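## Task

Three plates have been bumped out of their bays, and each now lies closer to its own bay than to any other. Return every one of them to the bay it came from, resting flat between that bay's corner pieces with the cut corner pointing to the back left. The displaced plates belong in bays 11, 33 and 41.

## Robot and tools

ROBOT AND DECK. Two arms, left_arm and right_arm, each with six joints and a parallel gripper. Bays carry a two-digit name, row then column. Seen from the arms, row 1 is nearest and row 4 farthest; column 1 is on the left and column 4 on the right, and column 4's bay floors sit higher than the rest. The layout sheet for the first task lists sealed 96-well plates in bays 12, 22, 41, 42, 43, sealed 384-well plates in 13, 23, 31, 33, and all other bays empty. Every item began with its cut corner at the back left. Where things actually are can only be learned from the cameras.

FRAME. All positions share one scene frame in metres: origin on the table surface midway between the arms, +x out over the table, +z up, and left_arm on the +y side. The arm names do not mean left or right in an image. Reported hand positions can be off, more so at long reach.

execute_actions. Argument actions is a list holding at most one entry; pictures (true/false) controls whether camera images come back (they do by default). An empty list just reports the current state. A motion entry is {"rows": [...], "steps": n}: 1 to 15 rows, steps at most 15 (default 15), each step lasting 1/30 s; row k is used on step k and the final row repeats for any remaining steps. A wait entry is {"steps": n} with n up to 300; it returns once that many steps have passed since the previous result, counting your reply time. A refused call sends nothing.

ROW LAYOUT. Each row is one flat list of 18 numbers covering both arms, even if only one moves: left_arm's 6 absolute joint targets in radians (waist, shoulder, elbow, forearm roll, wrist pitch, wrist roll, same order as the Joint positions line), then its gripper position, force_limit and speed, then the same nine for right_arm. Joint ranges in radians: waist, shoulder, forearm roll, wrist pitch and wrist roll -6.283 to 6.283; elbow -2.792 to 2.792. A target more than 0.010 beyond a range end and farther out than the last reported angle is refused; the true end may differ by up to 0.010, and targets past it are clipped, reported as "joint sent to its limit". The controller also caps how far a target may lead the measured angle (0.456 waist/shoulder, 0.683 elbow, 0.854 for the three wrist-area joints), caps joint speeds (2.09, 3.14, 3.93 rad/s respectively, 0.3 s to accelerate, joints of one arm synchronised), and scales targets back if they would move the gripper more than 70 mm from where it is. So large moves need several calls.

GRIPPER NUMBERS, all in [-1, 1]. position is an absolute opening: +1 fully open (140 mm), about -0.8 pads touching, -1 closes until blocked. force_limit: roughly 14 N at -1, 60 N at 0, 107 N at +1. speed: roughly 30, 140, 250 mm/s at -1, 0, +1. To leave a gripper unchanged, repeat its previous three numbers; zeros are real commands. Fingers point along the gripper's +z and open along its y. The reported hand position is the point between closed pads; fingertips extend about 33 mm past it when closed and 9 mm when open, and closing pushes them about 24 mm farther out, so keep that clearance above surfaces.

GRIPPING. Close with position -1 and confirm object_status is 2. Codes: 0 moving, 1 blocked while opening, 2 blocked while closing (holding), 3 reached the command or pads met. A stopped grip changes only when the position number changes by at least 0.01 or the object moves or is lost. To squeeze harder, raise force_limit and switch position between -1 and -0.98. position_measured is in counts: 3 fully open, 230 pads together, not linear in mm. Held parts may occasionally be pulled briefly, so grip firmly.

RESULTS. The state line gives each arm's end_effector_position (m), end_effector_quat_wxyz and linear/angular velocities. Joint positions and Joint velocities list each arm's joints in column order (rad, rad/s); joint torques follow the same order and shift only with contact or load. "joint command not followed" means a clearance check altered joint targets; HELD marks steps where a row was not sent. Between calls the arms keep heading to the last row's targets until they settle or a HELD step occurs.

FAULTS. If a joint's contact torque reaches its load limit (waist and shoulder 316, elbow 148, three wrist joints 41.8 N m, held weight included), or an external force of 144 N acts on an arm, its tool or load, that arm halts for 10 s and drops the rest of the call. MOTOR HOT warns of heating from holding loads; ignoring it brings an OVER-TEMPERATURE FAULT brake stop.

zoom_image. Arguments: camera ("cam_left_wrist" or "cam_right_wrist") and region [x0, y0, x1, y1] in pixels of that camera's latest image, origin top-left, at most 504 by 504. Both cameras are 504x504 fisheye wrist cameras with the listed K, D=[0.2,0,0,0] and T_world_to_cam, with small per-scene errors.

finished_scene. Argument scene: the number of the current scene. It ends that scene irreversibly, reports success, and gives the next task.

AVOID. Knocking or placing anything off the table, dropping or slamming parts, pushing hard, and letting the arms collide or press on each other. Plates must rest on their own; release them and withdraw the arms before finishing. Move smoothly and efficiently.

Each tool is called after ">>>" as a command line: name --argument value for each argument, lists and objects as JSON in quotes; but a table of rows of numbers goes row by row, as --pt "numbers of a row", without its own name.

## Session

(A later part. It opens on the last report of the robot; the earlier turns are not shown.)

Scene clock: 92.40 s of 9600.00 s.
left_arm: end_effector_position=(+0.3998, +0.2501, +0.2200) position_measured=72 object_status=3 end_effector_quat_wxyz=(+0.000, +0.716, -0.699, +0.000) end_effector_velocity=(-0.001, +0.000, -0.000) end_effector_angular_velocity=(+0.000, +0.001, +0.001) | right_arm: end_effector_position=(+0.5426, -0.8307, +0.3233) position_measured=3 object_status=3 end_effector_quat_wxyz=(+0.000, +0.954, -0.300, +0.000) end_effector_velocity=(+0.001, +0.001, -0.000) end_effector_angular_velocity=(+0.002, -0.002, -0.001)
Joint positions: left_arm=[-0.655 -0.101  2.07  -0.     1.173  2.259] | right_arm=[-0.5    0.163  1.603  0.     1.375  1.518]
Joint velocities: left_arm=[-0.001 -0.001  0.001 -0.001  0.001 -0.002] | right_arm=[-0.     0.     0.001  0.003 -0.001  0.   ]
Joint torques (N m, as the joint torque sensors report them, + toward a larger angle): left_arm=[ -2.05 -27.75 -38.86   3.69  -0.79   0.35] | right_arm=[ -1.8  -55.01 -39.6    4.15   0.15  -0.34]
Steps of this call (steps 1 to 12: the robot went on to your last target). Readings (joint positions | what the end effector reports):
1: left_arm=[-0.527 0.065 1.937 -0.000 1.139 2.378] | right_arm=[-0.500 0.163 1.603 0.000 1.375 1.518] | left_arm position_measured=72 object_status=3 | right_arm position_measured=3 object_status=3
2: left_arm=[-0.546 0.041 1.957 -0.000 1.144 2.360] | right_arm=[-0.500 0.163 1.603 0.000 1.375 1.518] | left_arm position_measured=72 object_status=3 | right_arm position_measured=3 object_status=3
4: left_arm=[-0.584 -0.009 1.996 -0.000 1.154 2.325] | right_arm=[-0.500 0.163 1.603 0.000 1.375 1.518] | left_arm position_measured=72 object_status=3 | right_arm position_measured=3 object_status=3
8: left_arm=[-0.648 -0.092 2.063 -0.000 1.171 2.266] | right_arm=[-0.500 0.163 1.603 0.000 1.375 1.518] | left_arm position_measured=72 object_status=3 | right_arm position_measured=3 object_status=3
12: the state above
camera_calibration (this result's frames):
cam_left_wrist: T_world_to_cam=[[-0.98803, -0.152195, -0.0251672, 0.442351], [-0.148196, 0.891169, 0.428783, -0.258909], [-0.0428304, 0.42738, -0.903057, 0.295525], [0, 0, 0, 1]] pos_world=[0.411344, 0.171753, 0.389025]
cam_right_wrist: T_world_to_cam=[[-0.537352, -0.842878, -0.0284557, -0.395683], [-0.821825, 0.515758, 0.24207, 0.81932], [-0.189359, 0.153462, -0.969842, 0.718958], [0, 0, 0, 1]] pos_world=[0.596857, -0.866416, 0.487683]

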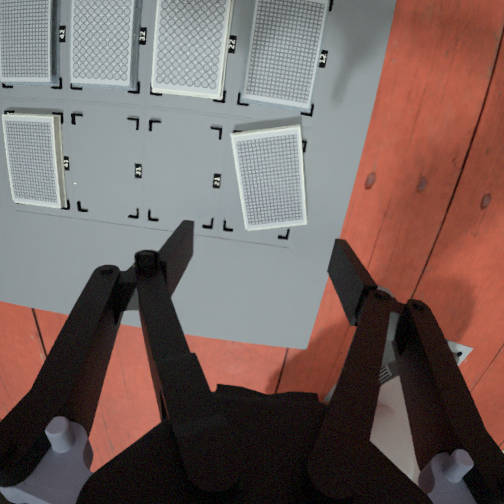

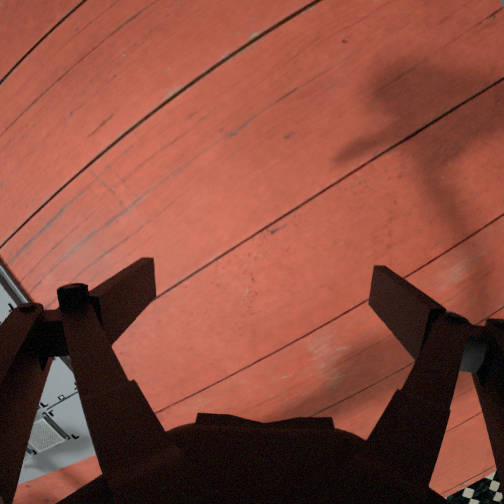

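>>> execute_actions --actions '[{"rows":[[-0.6921,0.0162,2.2083,0,0.9171,1.961,0.45,0,-0.5,-0.5,0.163,1.603,0,1.375,1.518,1,0,0]],"steps":15}]'

Scene clock: 109.47 s of 9600.00 s.
left_arm: end_effector_position=(+0.3886, +0.2373, +0.1001) position_measured=72 object_status=3 end_effector_quat_wxyz=(+0.000, +0.800, -0.600, +0.000) end_effector_velocity=(-0.001, +0.000, -0.002) end_effector_angular_velocity=(+0.001, +0.001, +0.000) | right_arm: end_effector_position=(+0.5426, -0.8307, +0.3233) position_measured=3 object_status=3 end_effector_quat_wxyz=(+0.000, +0.954, -0.300, +0.000) end_effector_velocity=(-0.000, +0.001, -0.000) end_effector_angular_velocity=(+0.001, +0.001, +0.000)
Joint positions: left_arm=[-0.692  0.016  2.208 -0.     0.917  1.961] | right_arm=[-0.5    0.163  1.603 -0.     1.375  1.518]
Joint velocities: left_arm=[-0.     0.002  0.002 -0.    -0.002 -0.001] | right_arm=[ 0.001 -0.     0.     0.     0.001  0.   ]
Joint torques (N m, as the joint torque sensors report them, + toward a larger angle): left_arm=[  0.76 -38.99 -34.57   3.54  -0.28   0.03] | right_arm=[ -1.7  -55.81 -39.08   4.13  -0.02  -0.32]
Steps of this call (steps 1 to 30: the robot went on to your last target; steps 31 to 90: nothing new was sent; then 13.57 s passed at rest; steps 91 to 105: all 15 steps of this action). Readings (joint positions | what the end effector reports):
91: left_arm=[-0.655 -0.101 2.071 0.000 1.172 2.258] | right_arm=[-0.500 0.163 1.603 0.000 1.375 1.518] | left_arm position_measured=72 object_status=3 | right_arm position_measured=3 object_status=3
92: left_arm=[-0.656 -0.099 2.074 0.000 1.165 2.250] | right_arm=[-0.500 0.163 1.603 0.000 1.375 1.518] | left_arm position_measured=72 object_status=3 | right_arm position_measured=3 object_status=3
94: left_arm=[-0.664 -0.075 2.102 0.000 1.114 2.190] | right_arm=[-0.500 0.163 1.603 -0.000 1.375 1.518] | left_arm position_measured=72 object_status=3 | right_arm position_measured=3 object_status=3
98: left_arm=[-0.685 -0.007 2.182 0.000 0.967 2.019] | right_arm=[-0.500 0.163 1.603 -0.000 1.375 1.518] | left_arm position_measured=72 object_status=3 | right_arm position_measured=3 object_status=3
105: the state above
camera_calibration (this result's frames):
cam_left_wrist: T_world_to_cam=[[-0.915333, -0.401907, -0.0252119, 0.457282], [-0.373108, 0.822858, 0.428597, -0.0941599], [-0.15151, 0.401716, -0.903144, 0.240539], [0, 0, 0, 1]] pos_world=[0.419878, 0.164637, 0.269127]
cam_right_wrist: T_world_to_cam=[[-0.537352, -0.842878, -0.0284555, -0.395683], [-0.821825, 0.515758, 0.24207, 0.819319], [-0.189359, 0.153462, -0.969842, 0.718958], [0, 0, 0, 1]] pos_world=[0.596857, -0.866416, 0.487683]

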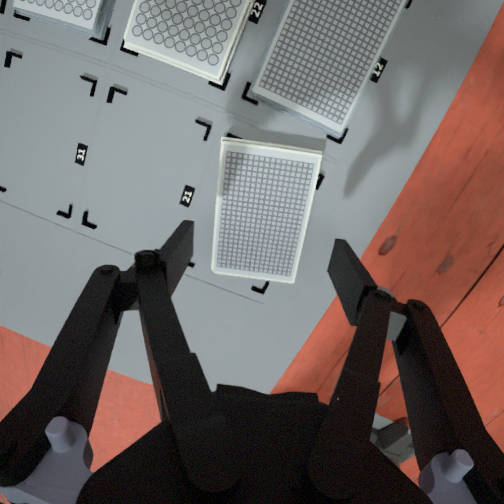

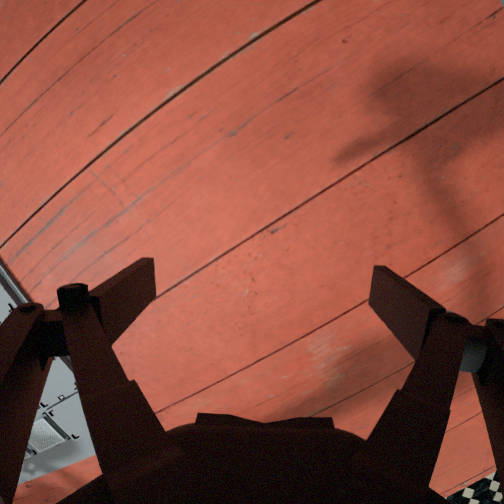

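>>> execute_actions --actions '[{"rows":[[-0.6921,0.0886,2.2583,0,0.7947,1.961,0.45,0,-0.5,-0.5,0.163,1.603,0,1.375,1.518,1,0,0]],"steps":13}]' --pictures false

>>> execute_actions --actions '[{"rows":[[-0.6921,0.0886,2.2583,0,0.7947,1.961,-1,0,-0.5,-0.5,0.163,1.603,0,1.375,1.518,1,0,0]],"steps":15}]'

Scene clock: 122.27 s of 9600.00 s.
left_arm: end_effector_position=(+0.3885, +0.2374, +0.0459) position_measured=72 object_status=3 end_effector_quat_wxyz=(-0.000, +0.800, -0.600, -0.000) end_effector_velocity=(+0.000, -0.000, +0.000) end_effector_angular_velocity=(-0.001, -0.001, +0.001) | right_arm: end_effector_position=(+0.5426, -0.8307, +0.3233) position_measured=3 object_status=3 end_effector_quat_wxyz=(+0.000, +0.954, -0.300, +0.000) end_effector_velocity=(-0.000, +0.001, -0.001) end_effector_angular_velocity=(+0.001, +0.002, -0.000)
Joint positions: left_arm=[-0.692  0.089  2.258  0.     0.795  1.961] | right_arm=[-0.5    0.163  1.603  0.     1.375  1.518]
Joint velocities: left_arm=[ 0.    -0.001 -0.    -0.    -0.    -0.001] | right_arm=[ 0.     0.     0.001 -0.     0.001  0.001]
Joint torques (N m, as the joint torque sensors report them, + toward a larger angle): left_arm=[  3.13 -40.02 -29.22   3.17  -0.52   0.44] | right_arm=[ -2.32 -55.1  -39.19   4.23   0.06  -0.23]
Steps of this call (steps 1 to 15: the robot went on to your last target; steps 16 to 90: nothing new was sent; then 9.37 s passed at rest; steps 91 to 103: all 13 steps of this action). Readings (joint positions | what the end effector reports):
91: left_arm=[-0.692 0.016 2.208 0.000 0.917 1.961] | right_arm=[-0.500 0.163 1.603 -0.000 1.375 1.518] | left_arm position_measured=72 object_status=3 | right_arm position_measured=3 object_status=3
92: left_arm=[-0.692 0.021 2.211 0.000 0.909 1.961] | right_arm=[-0.500 0.163 1.603 -0.000 1.375 1.518] | left_arm position_measured=72 object_status=3 | right_arm position_measured=3 object_status=3
94: left_arm=[-0.692 0.052 2.233 0.000 0.856 1.961] | right_arm=[-0.500 0.163 1.603 0.000 1.375 1.518] | left_arm position_measured=72 object_status=3 | right_arm position_measured=3 object_status=3
98: left_arm=[-0.692 0.089 2.258 0.000 0.795 1.961] | right_arm=[-0.500 0.163 1.603 0.000 1.375 1.518] | left_arm position_measured=72 object_status=3 | right_arm position_measured=3 object_status=3
103: the state above

Scene clock: 122.77 s of 9600.00 s.
left_arm: end_effector_position=(+0.3885, +0.2374, +0.0460) position_measured=111 object_status=2 end_effector_quat_wxyz=(+0.000, +0.800, -0.600, +0.000) end_effector_velocity=(-0.000, +0.000, -0.000) end_effector_angular_velocity=(+0.001, +0.001, +0.001) | right_arm: end_effector_position=(+0.5426, -0.8307, +0.3233) position_measured=3 object_status=3 end_effector_quat_wxyz=(+0.000, +0.954, -0.300, +0.000) end_effector_velocity=(-0.000, +0.000, -0.001) end_effector_angular_velocity=(+0.001, +0.000, +0.001)
Joint positions: left_arm=[-0.692  0.089  2.258 -0.     0.795  1.961] | right_arm=[-0.5    0.163  1.603  0.     1.375  1.518]
Joint velocities: left_arm=[ 0.     0.    -0.     0.     0.001 -0.001] | right_arm=[ 0.    -0.     0.001  0.    -0.    -0.001]
Joint torques (N m, as the joint torque sensors report them, + toward a larger angle): left_arm=[  1.99 -39.91 -27.22   2.84  -0.61  -0.21] | right_arm=[ -2.1  -56.47 -39.38   4.12   0.06  -0.39]
Steps of this call (steps 1 to 15: all 15 steps of this action). Readings (joint positions | what the end effector reports):
1: left_arm=[-0.692 0.089 2.258 0.000 0.795 1.961] | right_arm=[-0.500 0.163 1.603 0.000 1.375 1.518] | left_arm position_measured=72 object_status=0 | right_arm position_measured=3 object_status=3
2: left_arm=[-0.692 0.089 2.258 0.000 0.795 1.961] | right_arm=[-0.500 0.163 1.603 0.000 1.375 1.518] | left_arm position_measured=74 object_status=0 | right_arm position_measured=3 object_status=3
4: left_arm=[-0.692 0.089 2.258 0.000 0.795 1.961] | right_arm=[-0.500 0.163 1.603 0.000 1.375 1.518] | left_arm position_measured=84 object_status=0 | right_arm position_measured=3 object_status=3
8: left_arm=[-0.692 0.089 2.258 -0.000 0.795 1.961] | right_arm=[-0.500 0.163 1.603 0.000 1.375 1.518] | left_arm position_measured=102 object_status=0 | right_arm position_measured=3 object_status=3
15: the state above
camera_calibration (this result's frames):
cam_left_wrist: T_world_to_cam=[[-0.915332, -0.40191, -0.0252161, 0.455882], [-0.373087, 0.82279, 0.428746, -0.0710564], [-0.15157, 0.401853, -0.903073, 0.191625], [0, 0, 0, 1]] pos_world=[0.419818, 0.164683, 0.215012]
cam_right_wrist: T_world_to_cam=[[-0.537352, -0.842878, -0.0284557, -0.395683], [-0.821825, 0.515758, 0.24207, 0.819319], [-0.189359, 0.153462, -0.969842, 0.718958], [0, 0, 0, 1]] pos_world=[0.596857, -0.866416, 0.487683]

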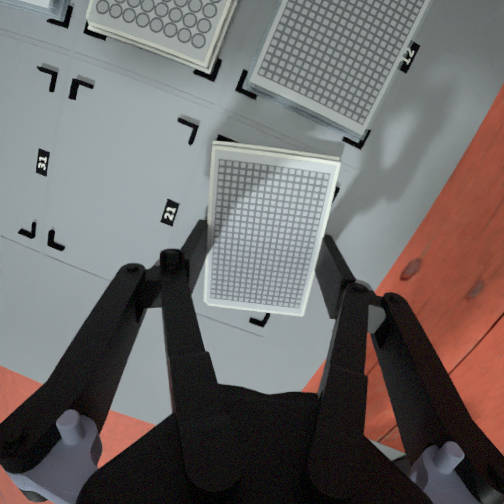

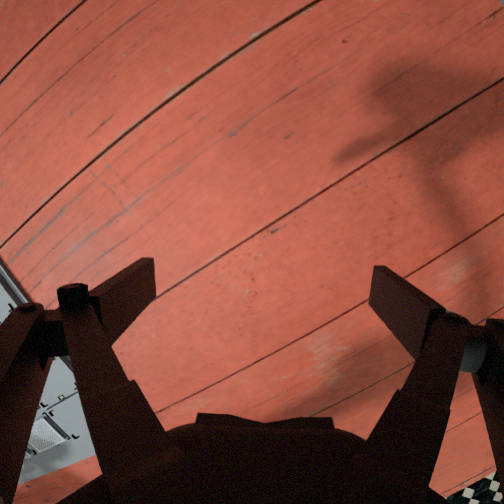

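>>> execute_actions --actions '[{"rows":[[-0.6921,0.0351,2.2231,0,0.8834,1.961,-1,0,-0.5,-0.5,0.163,1.603,0,1.375,1.518,1,0,0]],"steps":10}]' --pictures false

>>> execute_actions --actions '[{"rows":[[-0.6632,0.057,2.2231,0,0.8615,2.2501,-1,0,-0.5,-0.5,0.163,1.603,0,1.375,1.518,1,0,0]],"steps":14}]'

>>> zoom_image --camera "cam_left_wrist" --region '[150,40,450,340]'

Scene clock: 133.97 s of 9600.00 s.
left_arm: end_effector_position=(+0.3885, +0.2374, +0.0849) position_measured=111 object_status=2 end_effector_quat_wxyz=(+0.000, +0.800, -0.599, +0.000) end_effector_velocity=(-0.001, +0.001, +0.000) end_effector_angular_velocity=(+0.002, +0.001, -0.000) | right_arm: end_effector_position=(+0.5426, -0.8307, +0.3233) position_measured=3 object_status=3 end_effector_quat_wxyz=(+0.000, +0.954, -0.300, +0.000) end_effector_velocity=(-0.000, -0.000, -0.000) end_effector_angular_velocity=(-0.000, +0.001, -0.000)
Joint positions: left_arm=[-0.692  0.035  2.223 -0.     0.883  1.961] | right_arm=[-0.5    0.163  1.603  0.     1.375  1.518]
Joint velocities: left_arm=[-0.    -0.001  0.     0.     0.002 -0.   ] | right_arm=[-0.     0.     0.001 -0.001  0.     0.   ]
Joint torques (N m, as the joint torque sensors report them, + toward a larger angle): left_arm=[ -1.28 -34.25 -33.66   3.17  -0.73  -0.13] | right_arm=[ -1.52 -55.5  -39.7    4.19   0.1   -0.35]
Steps of this call (steps 1 to 15: the robot went on to your last target; steps 16 to 90: nothing new was sent; then 7.87 s passed at rest; steps 91 to 100: all 10 steps of this action). Readings (joint positions | what the end effector reports):
91: left_arm=[-0.692 0.089 2.258 -0.000 0.795 1.961] | right_arm=[-0.500 0.163 1.603 0.000 1.375 1.518] | left_arm position_measured=111 object_status=2 | right_arm position_measured=3 object_status=3
92: left_arm=[-0.692 0.085 2.256 -0.000 0.802 1.961] | right_arm=[-0.500 0.163 1.603 0.000 1.375 1.518] | left_arm position_measured=111 object_status=2 | right_arm position_measured=3 object_status=3
94: left_arm=[-0.692 0.056 2.237 -0.000 0.850 1.961] | right_arm=[-0.500 0.163 1.603 0.000 1.375 1.518] | left_arm position_measured=111 object_status=2 | right_arm position_measured=3 object_status=3
98: left_arm=[-0.692 0.035 2.223 -0.000 0.883 1.961] | right_arm=[-0.500 0.163 1.603 0.000 1.375 1.518] | left_arm position_measured=111 object_status=2 | right_arm position_measured=3 object_status=3
100: the state above

Scene clock: 134.43 s of 9600.00 s.
left_arm: end_effector_position=(+0.4016, +0.2422, +0.0749) position_measured=111 object_status=2 end_effector_quat_wxyz=(-0.000, +0.716, -0.698, -0.000) end_effector_velocity=(-0.001, +0.001, -0.000) end_effector_angular_velocity=(+0.001, -0.000, -0.002) | right_arm: end_effector_position=(+0.5426, -0.8307, +0.3233) position_measured=3 object_status=3 end_effector_quat_wxyz=(+0.000, +0.954, -0.300, +0.000) end_effector_velocity=(-0.000, -0.001, +0.000) end_effector_angular_velocity=(-0.001, -0.000, -0.000)
Joint positions: left_arm=[-0.663  0.057  2.223  0.     0.862  2.25 ] | right_arm=[-0.5    0.163  1.603  0.     1.375  1.518]
Joint velocities: left_arm=[ 0.    -0.002  0.002  0.001  0.     0.002] | right_arm=[-0.001  0.    -0.001 -0.001 -0.     0.   ]
Joint torques (N m, as the joint torque sensors report them, + toward a larger angle): left_arm=[  0.69 -38.92 -32.6    3.27  -0.44   0.65] | right_arm=[ -2.26 -56.16 -39.53   4.17  -0.01  -0.31]
Steps of this call (steps 1 to 14: all 14 steps of this action). Readings (joint positions | what the end effector reports):
1: left_arm=[-0.692 0.035 2.223 -0.000 0.883 1.961] | right_arm=[-0.500 0.163 1.603 0.000 1.375 1.518] | left_arm position_measured=111 object_status=2 | right_arm position_measured=3 object_status=3
2: left_arm=[-0.691 0.036 2.223 -0.000 0.883 1.970] | right_arm=[-0.500 0.163 1.603 0.000 1.375 1.518] | left_arm position_measured=111 object_status=2 | right_arm position_measured=3 object_status=3
4: left_arm=[-0.685 0.040 2.223 -0.000 0.878 2.029] | right_arm=[-0.500 0.163 1.603 0.000 1.375 1.518] | left_arm position_measured=111 object_status=2 | right_arm position_measured=3 object_status=3
8: left_arm=[-0.666 0.055 2.223 0.000 0.864 2.222] | right_arm=[-0.500 0.163 1.603 0.000 1.375 1.518] | left_arm position_measured=111 object_status=2 | right_arm position_measured=3 object_status=3
14: the state above
camera_calibration (this result's frames):
cam_left_wrist: T_world_to_cam=[[-0.987909, -0.152977, -0.0251867, 0.439427], [-0.148908, 0.891026, 0.428834, -0.189057], [-0.0431598, 0.427399, -0.903032, 0.168048], [0, 0, 0, 1]] pos_world=[0.413215, 0.163853, 0.243895]
cam_right_wrist: T_world_to_cam=[[-0.537353, -0.842877, -0.0284557, -0.395682], [-0.821824, 0.515759, 0.24207, 0.81932], [-0.189359, 0.153463, -0.969841, 0.718958], [0, 0, 0, 1]] pos_world=[0.596857, -0.866416, 0.487683]

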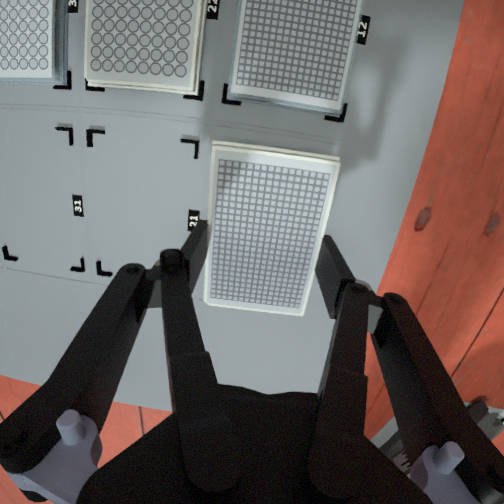

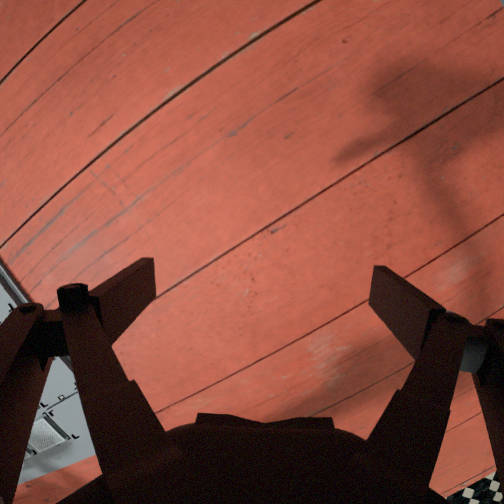

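Region (150, 40, 450, 340) of cam_left_wrist's 504x504 image, scaled by 1.680, with more detail than that image has.

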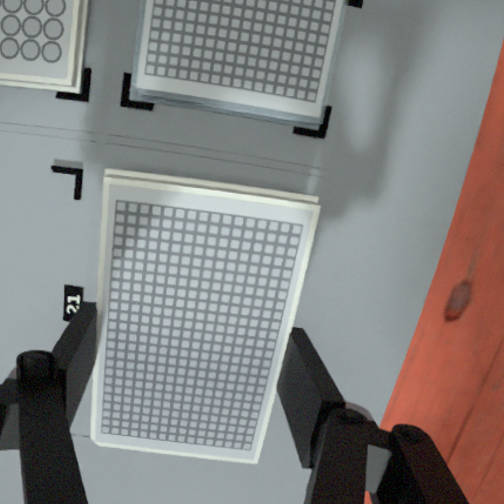

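>>> execute_actions --actions '[{"rows":[[-0.6519,0.045,2.229,0,0.8676,2.2614,-1,0,-0.5,-0.5,0.163,1.603,0,1.375,1.518,1,0,0],[-0.6519,0.045,2.229,0,0.8676,2.2614,-1,0,-0.5,-0.5,0.163,1.603,0,1.375,1.518,1,0,0],[-0.6519,0.045,2.229,0,0.8676,2.2614,-1,0,-0.5,-0.5,0.163,1.603,0,1.375,1.518,1,0,0],[-0.6519,0.045,2.229,0,0.8676,2.2614,-1,0,-0.5,-0.5,0.163,1.603,0,1.375,1.518,1,0,0],[-0.6519,0.045,2.229,0,0.8676,2.2614,-1,0,-0.5,-0.5,0.163,1.603,0,1.375,1.518,1,0,0],[-0.6519,0.0685,2.2462,0,0.8269,2.2614,-1,0,-0.5,-0.5,0.163,1.603,0,1.375,1.518,1,0,0]],"steps":15}]'

>>> zoom_image --camera "cam_left_wrist" --region '[170,90,410,330]'

Scene clock: 152.07 s of 9600.00 s.
left_arm: end_effector_position=(+0.4016, +0.2501, +0.0600) position_measured=111 object_status=2 end_effector_quat_wxyz=(+0.000, +0.716, -0.698, +0.000) end_effector_velocity=(+0.000, +0.000, -0.000) end_effector_angular_velocity=(+0.001, +0.001, +0.000) | right_arm: end_effector_position=(+0.5426, -0.8307, +0.3233) position_measured=3 object_status=3 end_effector_quat_wxyz=(+0.000, +0.954, -0.300, +0.000) end_effector_velocity=(+0.000, -0.000, -0.000) end_effector_angular_velocity=(+0.000, -0.001, -0.000)
Joint positions: left_arm=[-0.652  0.068  2.246  0.     0.827  2.261] | right_arm=[-0.5    0.163  1.603  0.     1.375  1.518]
Joint velocities: left_arm=[ 0.     0.001  0.     0.     0.    -0.   ] | right_arm=[-0.     0.     0.     0.001 -0.001 -0.   ]
Joint torques (N m, as the joint torque sensors report them, + toward a larger angle): left_arm=[  0.85 -43.54 -32.14   3.37  -0.52   0.13] | right_arm=[ -1.65 -56.03 -39.48   4.04   0.13  -0.31]
Steps of this call (steps 1 to 15: the robot went on to your last target; steps 16 to 90: nothing new was sent; then 14.13 s passed at rest; steps 91 to 105: all 15 steps of this action). Readings (joint positions | what the end effector reports):
91: left_arm=[-0.663 0.057 2.223 0.000 0.861 2.250] | right_arm=[-0.500 0.163 1.603 0.000 1.375 1.518] | left_arm position_measured=111 object_status=2 | right_arm position_measured=3 object_status=3
92: left_arm=[-0.660 0.054 2.225 0.000 0.863 2.254] | right_arm=[-0.500 0.163 1.603 0.000 1.375 1.518] | left_arm position_measured=111 object_status=2 | right_arm position_measured=3 object_status=3
94: left_arm=[-0.652 0.046 2.229 0.000 0.867 2.261] | right_arm=[-0.500 0.163 1.603 0.000 1.375 1.518] | left_arm position_measured=111 object_status=2 | right_arm position_measured=3 object_status=3
98: left_arm=[-0.652 0.058 2.239 0.000 0.844 2.261] | right_arm=[-0.500 0.163 1.603 0.000 1.375 1.518] | left_arm position_measured=111 object_status=2 | right_arm position_measured=3 object_status=3
105: the state above
camera_calibration (this result's frames):
cam_left_wrist: T_world_to_cam=[[-0.987918, -0.152907, -0.0252476, 0.440237], [-0.148875, 0.891075, 0.428745, -0.18983], [-0.0430607, 0.427323, -0.903073, 0.151211], [0, 0, 0, 1]] pos_world=[0.413168, 0.171852, 0.229058]
cam_right_wrist: T_world_to_cam=[[-0.537353, -0.842877, -0.0284557, -0.395682], [-0.821824, 0.515759, 0.24207, 0.81932], [-0.189359, 0.153462, -0.969841, 0.718958], [0, 0, 0, 1]] pos_world=[0.596857, -0.866416, 0.487683]

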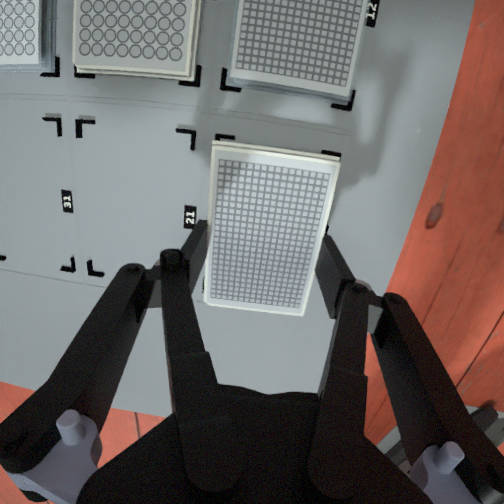

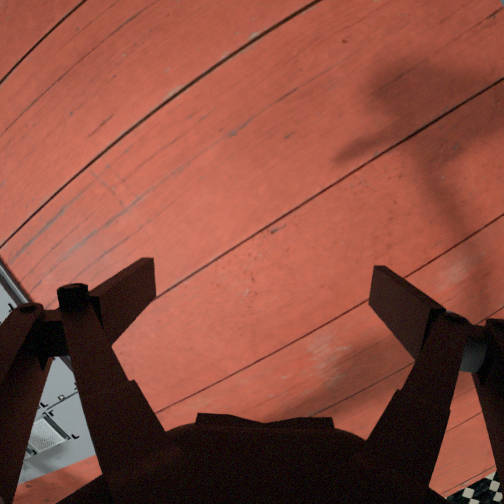

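Region (170, 90, 410, 330) of cam_left_wrist's 504x504 image, scaled by 2.100, with more detail than that image has.

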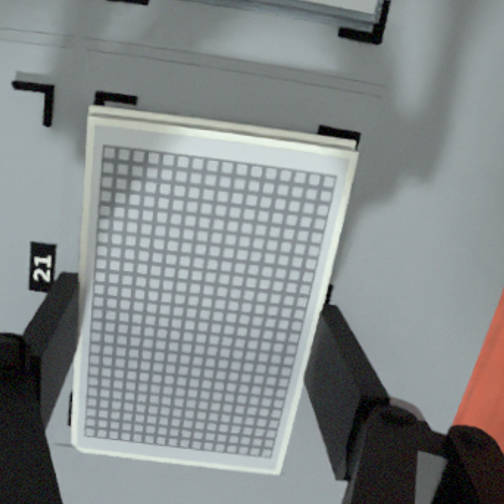

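>>> execute_actions --actions '[{"rows":[[-0.6543,0.0808,2.2544,0,0.8064,2.259,-1,0,-0.5,-0.5,0.163,1.603,0,1.375,1.518,1,0,0]],"steps":10}]'

>>> zoom_image --camera "cam_left_wrist" --region '[170,90,410,330]'

Scene clock: 159.97 s of 9600.00 s.
left_arm: end_effector_position=(+0.4006, +0.2495, +0.0511) position_measured=111 object_status=2 end_effector_quat_wxyz=(+0.000, +0.716, -0.698, +0.000) end_effector_velocity=(-0.000, +0.000, -0.001) end_effector_angular_velocity=(+0.001, +0.001, +0.001) | right_arm: end_effector_position=(+0.5426, -0.8307, +0.3233) position_measured=3 object_status=3 end_effector_quat_wxyz=(+0.000, +0.954, -0.300, +0.000) end_effector_velocity=(-0.000, +0.000, -0.000) end_effector_angular_velocity=(+0.001, +0.001, -0.000)
Joint positions: left_arm=[-0.654  0.081  2.254 -0.     0.806  2.259] | right_arm=[-0.5    0.163  1.603  0.     1.375  1.518]
Joint velocities: left_arm=[ 0.     0.001  0.001 -0.    -0.001 -0.   ] | right_arm=[0. 0. 0. 0. 0. 0.]
Joint torques (N m, as the joint torque sensors report them, + toward a larger angle): left_arm=[ -1.06 -40.99 -30.93   3.2   -0.32  -0.02] | right_arm=[ -3.18 -55.73 -39.31   4.13   0.06  -0.28]
Steps of this call (steps 1 to 15: the robot went on to your last target; steps 16 to 90: nothing new was sent; then 4.57 s passed at rest; steps 91 to 100: all 10 steps of this action). Readings (joint positions | what the end effector reports):
91: left_arm=[-0.652 0.069 2.246 0.000 0.827 2.261] | right_arm=[-0.500 0.163 1.603 0.000 1.375 1.518] | left_arm position_measured=111 object_status=2 | right_arm position_measured=3 object_status=3
92: left_arm=[-0.653 0.072 2.248 0.000 0.820 2.261] | right_arm=[-0.500 0.163 1.603 0.000 1.375 1.518] | left_arm position_measured=111 object_status=2 | right_arm position_measured=3 object_status=3
94: left_arm=[-0.654 0.080 2.254 -0.000 0.808 2.260] | right_arm=[-0.500 0.163 1.603 0.000 1.375 1.518] | left_arm position_measured=111 object_status=2 | right_arm position_measured=3 object_status=3
98: left_arm=[-0.654 0.081 2.254 -0.000 0.806 2.259] | right_arm=[-0.500 0.163 1.603 0.000 1.375 1.518] | left_arm position_measured=111 object_status=2 | right_arm position_measured=3 object_status=3
100: the state above
camera_calibration (this result's frames):
cam_left_wrist: T_world_to_cam=[[-0.987924, -0.152884, -0.0251558, 0.43897], [-0.148814, 0.891077, 0.42876, -0.185615], [-0.0431347, 0.427326, -0.903068, 0.14337], [0, 0, 0, 1]] pos_world=[0.412231, 0.171243, 0.2201]
cam_right_wrist: T_world_to_cam=[[-0.537353, -0.842877, -0.0284558, -0.395682], [-0.821824, 0.515759, 0.24207, 0.81932], [-0.189359, 0.153462, -0.969842, 0.718958], [0, 0, 0, 1]] pos_world=[0.596857, -0.866416, 0.487683]

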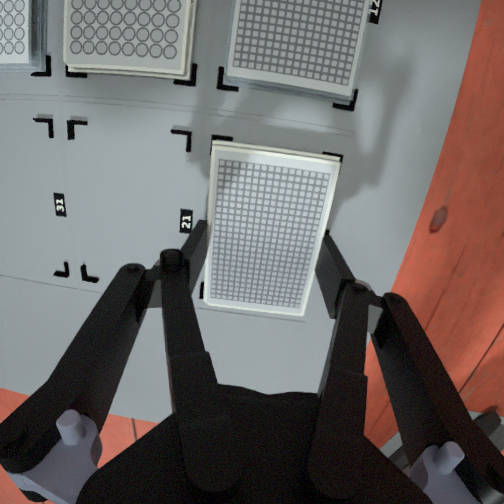

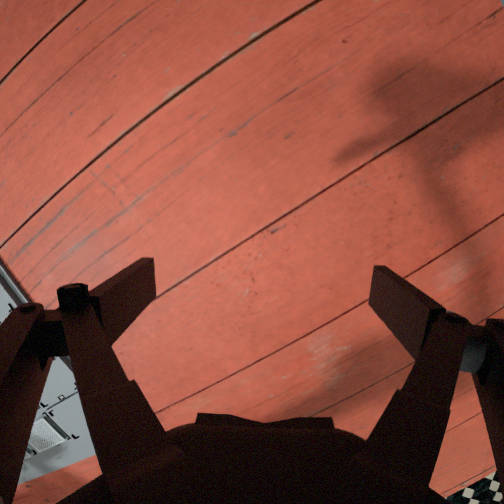

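Region (170, 90, 410, 330) of cam_left_wrist's 504x504 image, scaled by 2.100, with more detail than that image has.

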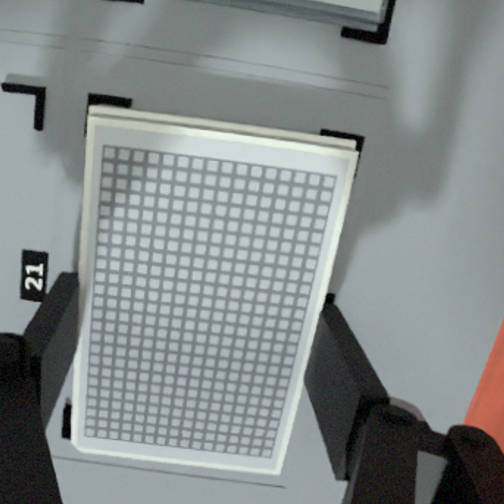

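>>> execute_actions --actions '[{"rows":[[-0.6543,0.0888,2.2592,0,0.7936,2.259,-1,0,-0.5,-0.5,0.163,1.603,0,1.375,1.518,1,0,0]],"steps":10}]' --pictures false

>>> execute_actions --actions '[{"rows":[[-0.6543,0.0888,2.2592,0,0.7936,2.259,0.45,0,-0.5,-0.5,0.163,1.603,0,1.375,1.518,1,0,0]],"steps":10}]' --pictures false

>>> execute_actions --actions '[{"rows":[[-0.6543,0.0,2.195,0,0.9466,2.259,0.45,0,-0.5,-0.5,0.163,1.603,0,1.375,1.518,1,0,0]],"steps":13}]'

>>> zoom_image --camera "cam_left_wrist" --region '[190,110,350,300]'

Scene clock: 169.27 s of 9600.00 s.
left_arm: end_effector_position=(+0.4007, +0.2496, +0.0455) position_measured=111 object_status=2 end_effector_quat_wxyz=(-0.000, +0.716, -0.698, +0.000) end_effector_velocity=(-0.000, +0.000, -0.000) end_effector_angular_velocity=(+0.000, +0.001, +0.000) | right_arm: end_effector_position=(+0.5426, -0.8307, +0.3233) position_measured=3 object_status=3 end_effector_quat_wxyz=(+0.000, +0.954, -0.300, +0.000) end_effector_velocity=(-0.000, -0.001, +0.000) end_effector_angular_velocity=(-0.002, +0.002, +0.001)
Joint positions: left_arm=[-0.654  0.089  2.259  0.     0.794  2.259] | right_arm=[-0.5    0.163  1.603  0.     1.375  1.518]
Joint velocities: left_arm=[-0.     0.     0.001 -0.001 -0.001  0.   ] | right_arm=[ 0.     0.    -0.    -0.003  0.    -0.   ]
Joint torques (N m, as the joint torque sensors report them, + toward a larger angle): left_arm=[ -2.3  -39.45 -25.59   1.43  -0.06  -0.22] | right_arm=[ -2.89 -55.83 -39.49   3.97   0.18  -0.28]
Steps of this call (steps 1 to 15: the robot went on to your last target; steps 16 to 90: nothing new was sent; then 5.97 s passed at rest; steps 91 to 100: all 10 steps of this action). Readings (joint positions | what the end effector reports):
91: left_arm=[-0.654 0.081 2.254 0.000 0.806 2.259] | right_arm=[-0.500 0.163 1.603 0.000 1.375 1.518] | left_arm position_measured=111 object_status=2 | right_arm position_measured=3 object_status=3
92: left_arm=[-0.654 0.084 2.256 0.000 0.801 2.259] | right_arm=[-0.500 0.163 1.603 0.000 1.375 1.518] | left_arm position_measured=111 object_status=2 | right_arm position_measured=3 object_status=3
94: left_arm=[-0.654 0.088 2.259 0.000 0.794 2.259] | right_arm=[-0.500 0.163 1.603 0.000 1.375 1.518] | left_arm position_measured=111 object_status=2 | right_arm position_measured=3 object_status=3
98: left_arm=[-0.654 0.089 2.259 0.000 0.794 2.259] | right_arm=[-0.500 0.163 1.603 0.000 1.375 1.518] | left_arm position_measured=111 object_status=2 | right_arm position_measured=3 object_status=3
100: the state above

Scene clock: 169.60 s of 9600.00 s.
left_arm: end_effector_position=(+0.4006, +0.2497, +0.0454) position_measured=73 object_status=0 end_effector_quat_wxyz=(-0.000, +0.716, -0.698, -0.000) end_effector_velocity=(-0.000, +0.001, -0.000) end_effector_angular_velocity=(+0.000, +0.000, +0.001) | right_arm: end_effector_position=(+0.5426, -0.8307, +0.3233) position_measured=3 object_status=3 end_effector_quat_wxyz=(+0.000, +0.954, -0.300, +0.000) end_effector_velocity=(-0.000, +0.000, -0.000) end_effector_angular_velocity=(+0.001, +0.000, -0.000)
Joint positions: left_arm=[-0.654  0.089  2.259 -0.     0.794  2.259] | right_arm=[-0.5    0.163  1.603  0.     1.375  1.518]
Joint velocities: left_arm=[ 0.    -0.001  0.001  0.    -0.    -0.001] | right_arm=[-0.     0.     0.     0.001  0.001 -0.   ]
Joint torques (N m, as the joint torque sensors report them, + toward a larger angle): left_arm=[ -1.78 -40.56 -31.74   3.04  -0.44   0.13] | right_arm=[ -2.57 -54.72 -38.82   4.19   0.08  -0.37]
Steps of this call (steps 1 to 10: all 10 steps of this action). Readings (joint positions | what the end effector reports):
1: left_arm=[-0.654 0.089 2.259 0.000 0.794 2.259] | right_arm=[-0.500 0.163 1.603 0.000 1.375 1.518] | left_arm position_measured=111 object_status=0 | right_arm position_measured=3 object_status=3
2: left_arm=[-0.654 0.089 2.259 0.000 0.794 2.259] | right_arm=[-0.500 0.163 1.603 0.000 1.375 1.518] | left_arm position_measured=111 object_status=0 | right_arm position_measured=3 object_status=3
4: left_arm=[-0.654 0.089 2.259 0.000 0.794 2.259] | right_arm=[-0.500 0.163 1.603 0.000 1.375 1.518] | left_arm position_measured=99 object_status=0 | right_arm position_measured=3 object_status=3
8: left_arm=[-0.654 0.089 2.259 0.000 0.794 2.259] | right_arm=[-0.500 0.163 1.603 0.000 1.375 1.518] | left_arm position_measured=81 object_status=0 | right_arm position_measured=3 object_status=3
10: the state above

Scene clock: 170.03 s of 9600.00 s.
left_arm: end_effector_position=(+0.4007, +0.2495, +0.1133) position_measured=72 object_status=3 end_effector_quat_wxyz=(+0.000, +0.716, -0.698, +0.000) end_effector_velocity=(-0.000, +0.000, +0.001) end_effector_angular_velocity=(-0.001, -0.001, +0.000) | right_arm: end_effector_position=(+0.5426, -0.8307, +0.3233) position_measured=3 object_status=3 end_effector_quat_wxyz=(+0.000, +0.954, -0.300, +0.000) end_effector_velocity=(+0.000, -0.000, +0.000) end_effector_angular_velocity=(+0.000, -0.001, -0.001)
Joint positions: left_arm=[-0.654 -0.     2.195 -0.     0.947  2.259] | right_arm=[-0.5    0.163  1.603  0.     1.375  1.518]
Joint velocities: left_arm=[ 0.    -0.001  0.    -0.     0.    -0.   ] | right_arm=[-0.    -0.    -0.     0.001 -0.001  0.001]
Joint torques (N m, as the joint torque sensors report them, + toward a larger angle): left_arm=[ -1.15 -35.54 -34.9    3.14  -0.28   0.41] | right_arm=[ -1.84 -55.72 -38.91   4.08   0.16  -0.29]
Steps of this call (steps 1 to 13: all 13 steps of this action). Readings (joint positions | what the end effector reports):
1: left_arm=[-0.654 0.089 2.259 -0.000 0.794 2.259] | right_arm=[-0.500 0.163 1.603 0.000 1.375 1.518] | left_arm position_measured=72 object_status=0 | right_arm position_measured=3 object_status=3
2: left_arm=[-0.654 0.085 2.256 -0.000 0.802 2.259] | right_arm=[-0.500 0.163 1.603 0.000 1.375 1.518] | left_arm position_measured=72 object_status=0 | right_arm position_measured=3 object_status=3
4: left_arm=[-0.654 0.053 2.233 -0.000 0.857 2.259] | right_arm=[-0.500 0.163 1.603 0.000 1.375 1.518] | left_arm position_measured=72 object_status=0 | right_arm position_measured=3 object_status=3
8: left_arm=[-0.654 -0.000 2.195 -0.000 0.945 2.259] | right_arm=[-0.500 0.163 1.603 0.000 1.375 1.518] | left_arm position_measured=72 object_status=3 | right_arm position_measured=3 object_status=3
13: the state above
camera_calibration (this result's frames):
cam_left_wrist: T_world_to_cam=[[-0.987921, -0.152895, -0.025185, 0.44054], [-0.148836, 0.891068, 0.428773, -0.21226], [-0.0431157, 0.427342, -0.903061, 0.199511], [0, 0, 0, 1]] pos_world=[0.412229, 0.171236, 0.282277]
cam_right_wrist: T_world_to_cam=[[-0.537353, -0.842877, -0.0284557, -0.395682], [-0.821824, 0.515759, 0.24207, 0.81932], [-0.189359, 0.153462, -0.969842, 0.718958], [0, 0, 0, 1]] pos_world=[0.596857, -0.866416, 0.487683]

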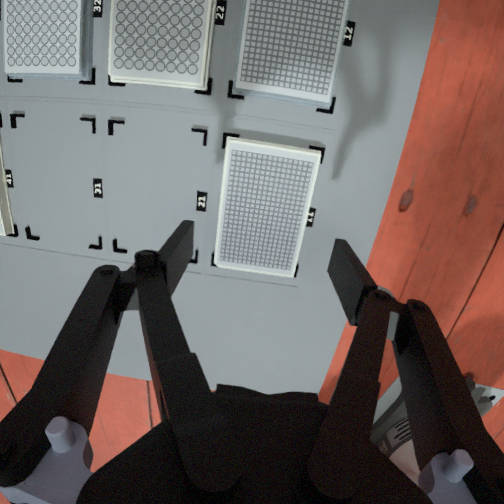

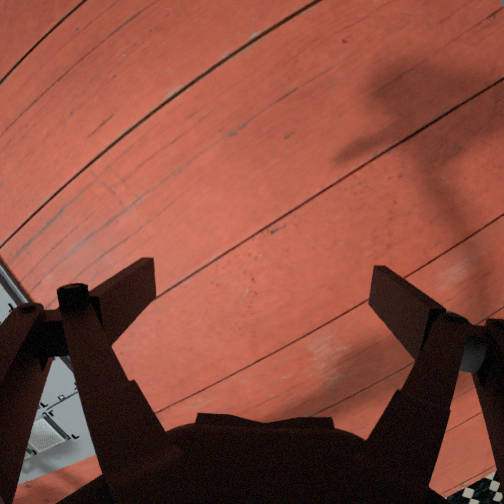

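Region (190, 110, 350, 300) of cam_left_wrist's 504x504 image, scaled by 2.653, with more detail than that image has; it fills the left 424 columns of this view, and the rest is white.

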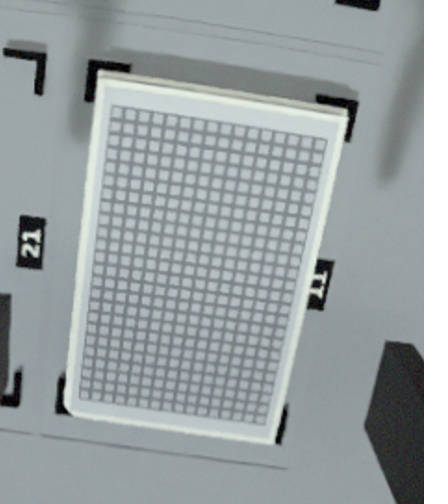

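>>> execute_actions --actions '[{"rows":[[-0.69,0.15,1.85,0,1.14,2.23,0.45,0,-0.5,-0.5,0.163,1.603,0,1.375,1.518,1,0,0],[-0.69,0.15,1.85,0,1.14,2.23,0.45,0,-0.5,-0.5,0.163,1.603,0,1.375,1.518,1,0,0],[-0.69,0.15,1.85,0,1.14,2.23,0.45,0,-0.5,-0.5,0.163,1.603,0,1.375,1.518,1,0,0],[-0.69,0.15,1.85,0,1.14,2.23,0.45,0,-0.5,-0.5,0.163,1.603,0,1.375,1.518,1,0,0],[-0.69,0.15,1.85,0,1.14,2.23,0.45,0,-0.5,-0.5,0.163,1.603,0,1.375,1.518,1,0,0],[-0.69,0.15,1.85,0,1.14,2.23,0.45,0,-0.5,-0.5,0.163,1.603,0,1.375,1.518,1,0,0],[-0.7185,0.5164,1.3429,0,1.2823,2.2008,0.45,0,-0.5,-0.5,0.163,1.603,0,1.375,1.518,1,0,0]],"steps":15}]' --pictures false

>>> execute_actions --actions '[{"steps":18}]'

Scene clock: 177.90 s of 9600.00 s.
left_arm: end_effector_position=(+0.5170, +0.0791, +0.1855) position_measured=72 object_status=3 end_effector_quat_wxyz=(-0.000, +0.714, -0.700, -0.000) end_effector_velocity=(+0.276, -0.418, +0.085) end_effector_angular_velocity=(-0.003, -0.002, -0.004) | right_arm: end_effector_position=(+0.5426, -0.8307, +0.3233) position_measured=3 object_status=3 end_effector_quat_wxyz=(+0.000, +0.954, -0.300, +0.000) end_effector_velocity=(+0.000, -0.000, -0.000) end_effector_angular_velocity=(-0.000, -0.001, -0.000)
Joint positions: left_arm=[-0.69   0.246  1.76   0.     1.136  2.228] | right_arm=[-0.5    0.163  1.603  0.     1.375  1.518]
Joint velocities: left_arm=[-0.072  0.678 -1.047 -0.     0.366 -0.067] | right_arm=[ 0.    -0.     0.     0.    -0.001  0.   ]
Joint torques (N m, as the joint torque sensors report them, + toward a larger angle): left_arm=[ -0.31 -63.83 -38.09   3.53  -0.3   -0.24] | right_arm=[ -1.08 -55.5  -39.35   4.09  -0.01  -0.43]
Steps of this call (steps 1 to 15: the robot went on to your last target; steps 16 to 90: nothing new was sent; then 4.37 s passed at rest; steps 91 to 105: all 15 steps of this action). Readings (joint positions | what the end effector reports):
91: left_arm=[-0.654 0.000 2.195 0.000 0.947 2.259] | right_arm=[-0.500 0.163 1.603 0.000 1.375 1.518] | left_arm position_measured=72 object_status=3 | right_arm position_measured=3 object_status=3
92: left_arm=[-0.655 0.003 2.188 -0.000 0.951 2.258] | right_arm=[-0.500 0.163 1.603 0.000 1.375 1.518] | left_arm position_measured=72 object_status=3 | right_arm position_measured=3 object_status=3
94: left_arm=[-0.660 0.024 2.141 0.000 0.977 2.254] | right_arm=[-0.500 0.163 1.603 0.000 1.375 1.518] | left_arm position_measured=72 object_status=3 | right_arm position_measured=3 object_status=3
98: left_arm=[-0.674 0.088 2.000 0.000 1.053 2.243] | right_arm=[-0.500 0.163 1.603 0.000 1.375 1.518] | left_arm position_measured=72 object_status=3 | right_arm position_measured=3 object_status=3
105: the state above

Scene clock: 178.50 s of 9600.00 s.
left_arm: end_effector_position=(+0.6141, -0.0800, +0.2002) position_measured=72 object_status=3 end_effector_quat_wxyz=(+0.000, +0.714, -0.700, +0.000) end_effector_velocity=(+0.000, -0.000, +0.001) end_effector_angular_velocity=(-0.001, -0.001, +0.000) | right_arm: end_effector_position=(+0.5426, -0.8307, +0.3233) position_measured=3 object_status=3 end_effector_quat_wxyz=(+0.000, +0.954, -0.300, +0.000) end_effector_velocity=(+0.000, -0.001, +0.000) end_effector_angular_velocity=(-0.002, -0.001, +0.000)
Joint positions: left_arm=[-0.719  0.516  1.343 -0.     1.282  2.201] | right_arm=[-0.5    0.163  1.603  0.     1.375  1.518]
Joint velocities: left_arm=[ 0.    -0.001 -0.001 -0.     0.    -0.   ] | right_arm=[-0.     0.    -0.    -0.001 -0.001 -0.   ]
Joint torques (N m, as the joint torque sensors report them, + toward a larger angle): left_arm=[ -0.96 -96.3  -42.67   3.86  -0.88  -0.04] | right_arm=[ -2.71 -55.65 -39.14   4.1   -0.02  -0.38]
Steps of this call (steps 1 to 18: the robot went on to your last target). Readings (joint positions | what the end effector reports):
1: left_arm=[-0.693 0.269 1.724 0.000 1.149 2.225] | right_arm=[-0.500 0.163 1.603 0.000 1.375 1.518] | left_arm position_measured=72 object_status=3 | right_arm position_measured=3 object_status=3
2: left_arm=[-0.695 0.293 1.688 0.000 1.161 2.223] | right_arm=[-0.500 0.163 1.603 0.000 1.375 1.518] | left_arm position_measured=72 object_status=3 | right_arm position_measured=3 object_status=3
4: left_arm=[-0.700 0.340 1.616 0.000 1.187 2.218] | right_arm=[-0.500 0.163 1.603 0.000 1.375 1.518] | left_arm position_measured=72 object_status=3 | right_arm position_measured=3 object_status=3
8: left_arm=[-0.710 0.437 1.466 0.000 1.239 2.209] | right_arm=[-0.500 0.163 1.603 0.000 1.375 1.518] | left_arm position_measured=72 object_status=3 | right_arm position_measured=3 object_status=3
18: the state above
camera_calibration (this result's frames):
cam_left_wrist: T_world_to_cam=[[-0.988822, -0.146956, -0.0252102, 0.604287], [-0.14349, 0.891943, 0.428776, 0.0726726], [-0.0405251, 0.427601, -0.903059, 0.426434], [0, 0, 0, 1]] pos_world=[0.625241, -0.158359, 0.369169]
cam_right_wrist: T_world_to_cam=[[-0.537353, -0.842877, -0.0284558, -0.395682], [-0.821824, 0.515759, 0.24207, 0.81932], [-0.189359, 0.153462, -0.969842, 0.718958], [0, 0, 0, 1]] pos_world=[0.596857, -0.866416, 0.487683]

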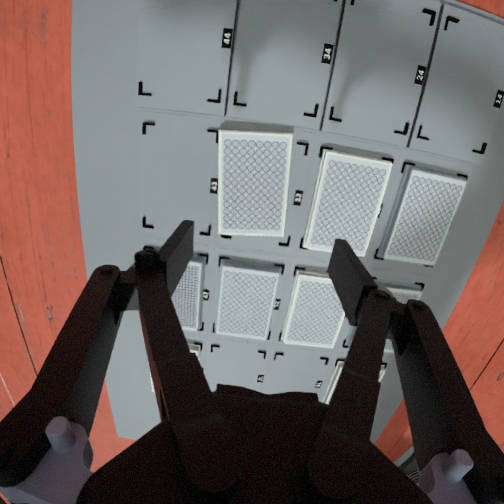

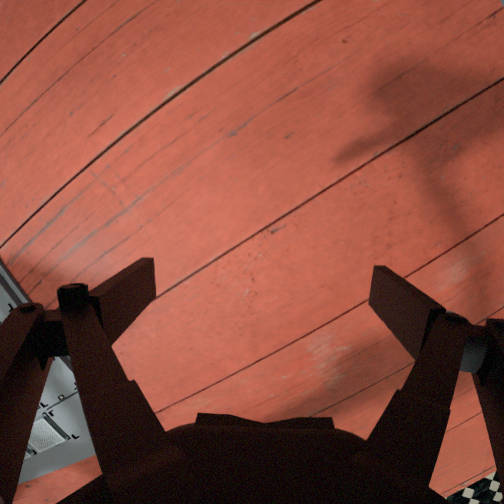

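>>> zoom_image --camera "cam_left_wrist" --region '[180,100,340,260]'

Region (180, 100, 340, 260) of cam_left_wrist's 504x504 image, scaled by 3.150, with more detail than that image has.

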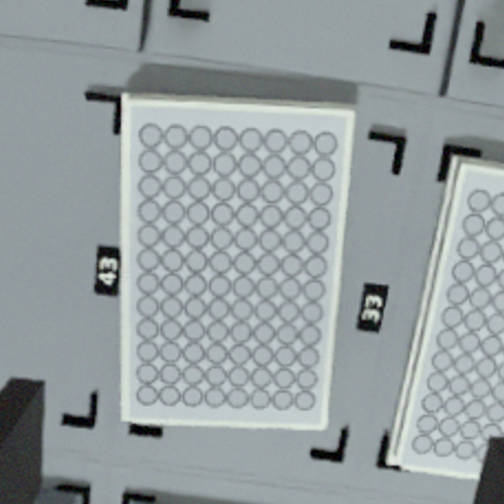

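>>> execute_actions --actions '[{"rows":[[-0.7134,0.5911,1.4133,0,1.1372,2.1299,0.45,0,-0.5,-0.5,0.163,1.603,0,1.375,1.518,1,0,0]],"steps":15}]'

>>> zoom_image --camera "cam_left_wrist" --region '[170,100,390,320]'

Scene clock: 198.53 s of 9600.00 s.
left_arm: end_effector_position=(+0.6241, -0.0859, +0.0999) position_measured=72 object_status=3 end_effector_quat_wxyz=(+0.000, +0.740, -0.673, +0.000) end_effector_velocity=(-0.000, +0.001, -0.000) end_effector_angular_velocity=(+0.000, +0.000, -0.001) | right_arm: end_effector_position=(+0.5426, -0.8307, +0.3233) position_measured=3 object_status=3 end_effector_quat_wxyz=(+0.000, +0.954, -0.300, +0.000) end_effector_velocity=(+0.000, -0.000, +0.001) end_effector_angular_velocity=(-0.000, -0.000, -0.000)
Joint positions: left_arm=[-0.713  0.591  1.413 -0.     1.137  2.13 ] | right_arm=[-0.5    0.163  1.603  0.     1.375  1.518]
Joint velocities: left_arm=[ 0.    -0.     0.001  0.    -0.     0.001] | right_arm=[-0.    -0.    -0.001  0.     0.001  0.   ]
Joint torques (N m, as the joint torque sensors report them, + toward a larger angle): left_arm=[ -0.77 -98.45 -39.95   3.62  -0.68  -0.11] | right_arm=[ -1.72 -55.69 -39.51   4.15   0.07  -0.45]
Steps of this call (steps 1 to 15: the robot went on to your last target; steps 16 to 90: nothing new was sent; then 16.53 s passed at rest; steps 91 to 105: all 15 steps of this action). Readings (joint positions | what the end effector reports):
91: left_arm=[-0.719 0.517 1.343 -0.000 1.282 2.201] | right_arm=[-0.500 0.163 1.603 0.000 1.375 1.518] | left_arm position_measured=72 object_status=3 | right_arm position_measured=3 object_status=3
92: left_arm=[-0.718 0.520 1.346 0.000 1.274 2.197] | right_arm=[-0.500 0.163 1.603 0.000 1.375 1.518] | left_arm position_measured=72 object_status=3 | right_arm position_measured=3 object_status=3
94: left_arm=[-0.716 0.548 1.373 0.000 1.219 2.170] | right_arm=[-0.500 0.163 1.603 -0.000 1.375 1.518] | left_arm position_measured=72 object_status=3 | right_arm position_measured=3 object_status=3
98: left_arm=[-0.714 0.591 1.413 -0.000 1.140 2.131] | right_arm=[-0.500 0.163 1.603 0.000 1.375 1.518] | left_arm position_measured=72 object_status=3 | right_arm position_measured=3 object_status=3
105: the state above
camera_calibration (this result's frames):
cam_left_wrist: T_world_to_cam=[[-0.974808, -0.221617, -0.0252074, 0.595556], [-0.210804, 0.878476, 0.428767, 0.163158], [-0.0728778, 0.423279, -0.903063, 0.358675], [0, 0, 0, 1]] pos_world=[0.641087, -0.163165, 0.268961]
cam_right_wrist: T_world_to_cam=[[-0.537353, -0.842877, -0.0284556, -0.395682], [-0.821824, 0.515759, 0.24207, 0.81932], [-0.189359, 0.153462, -0.969842, 0.718958], [0, 0, 0, 1]] pos_world=[0.596857, -0.866416, 0.487683]

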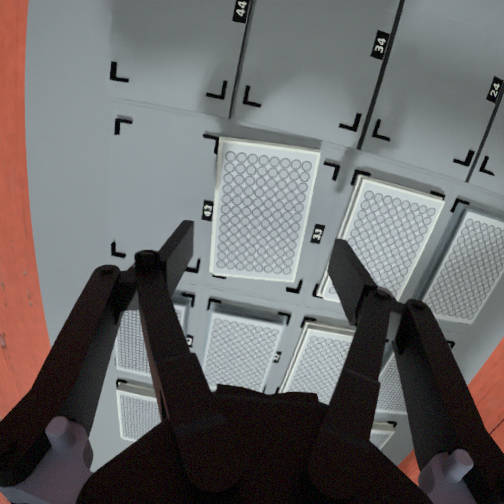

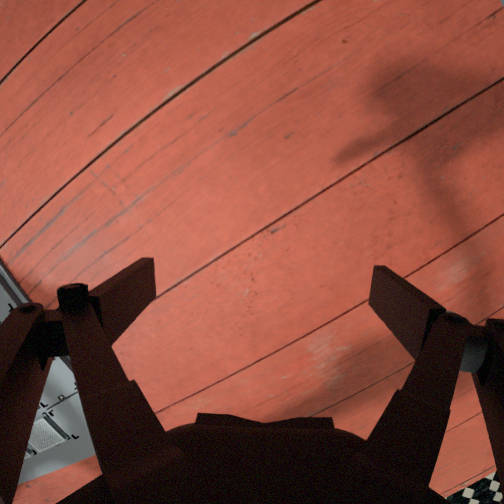

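Region (170, 100, 390, 320) of cam_left_wrist's 504x504 image, scaled by 2.291, with more detail than that image has.

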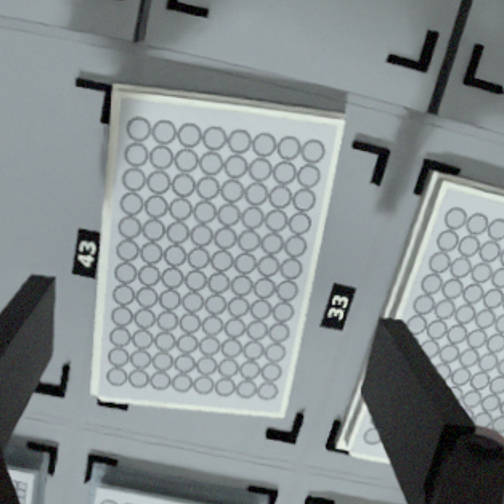

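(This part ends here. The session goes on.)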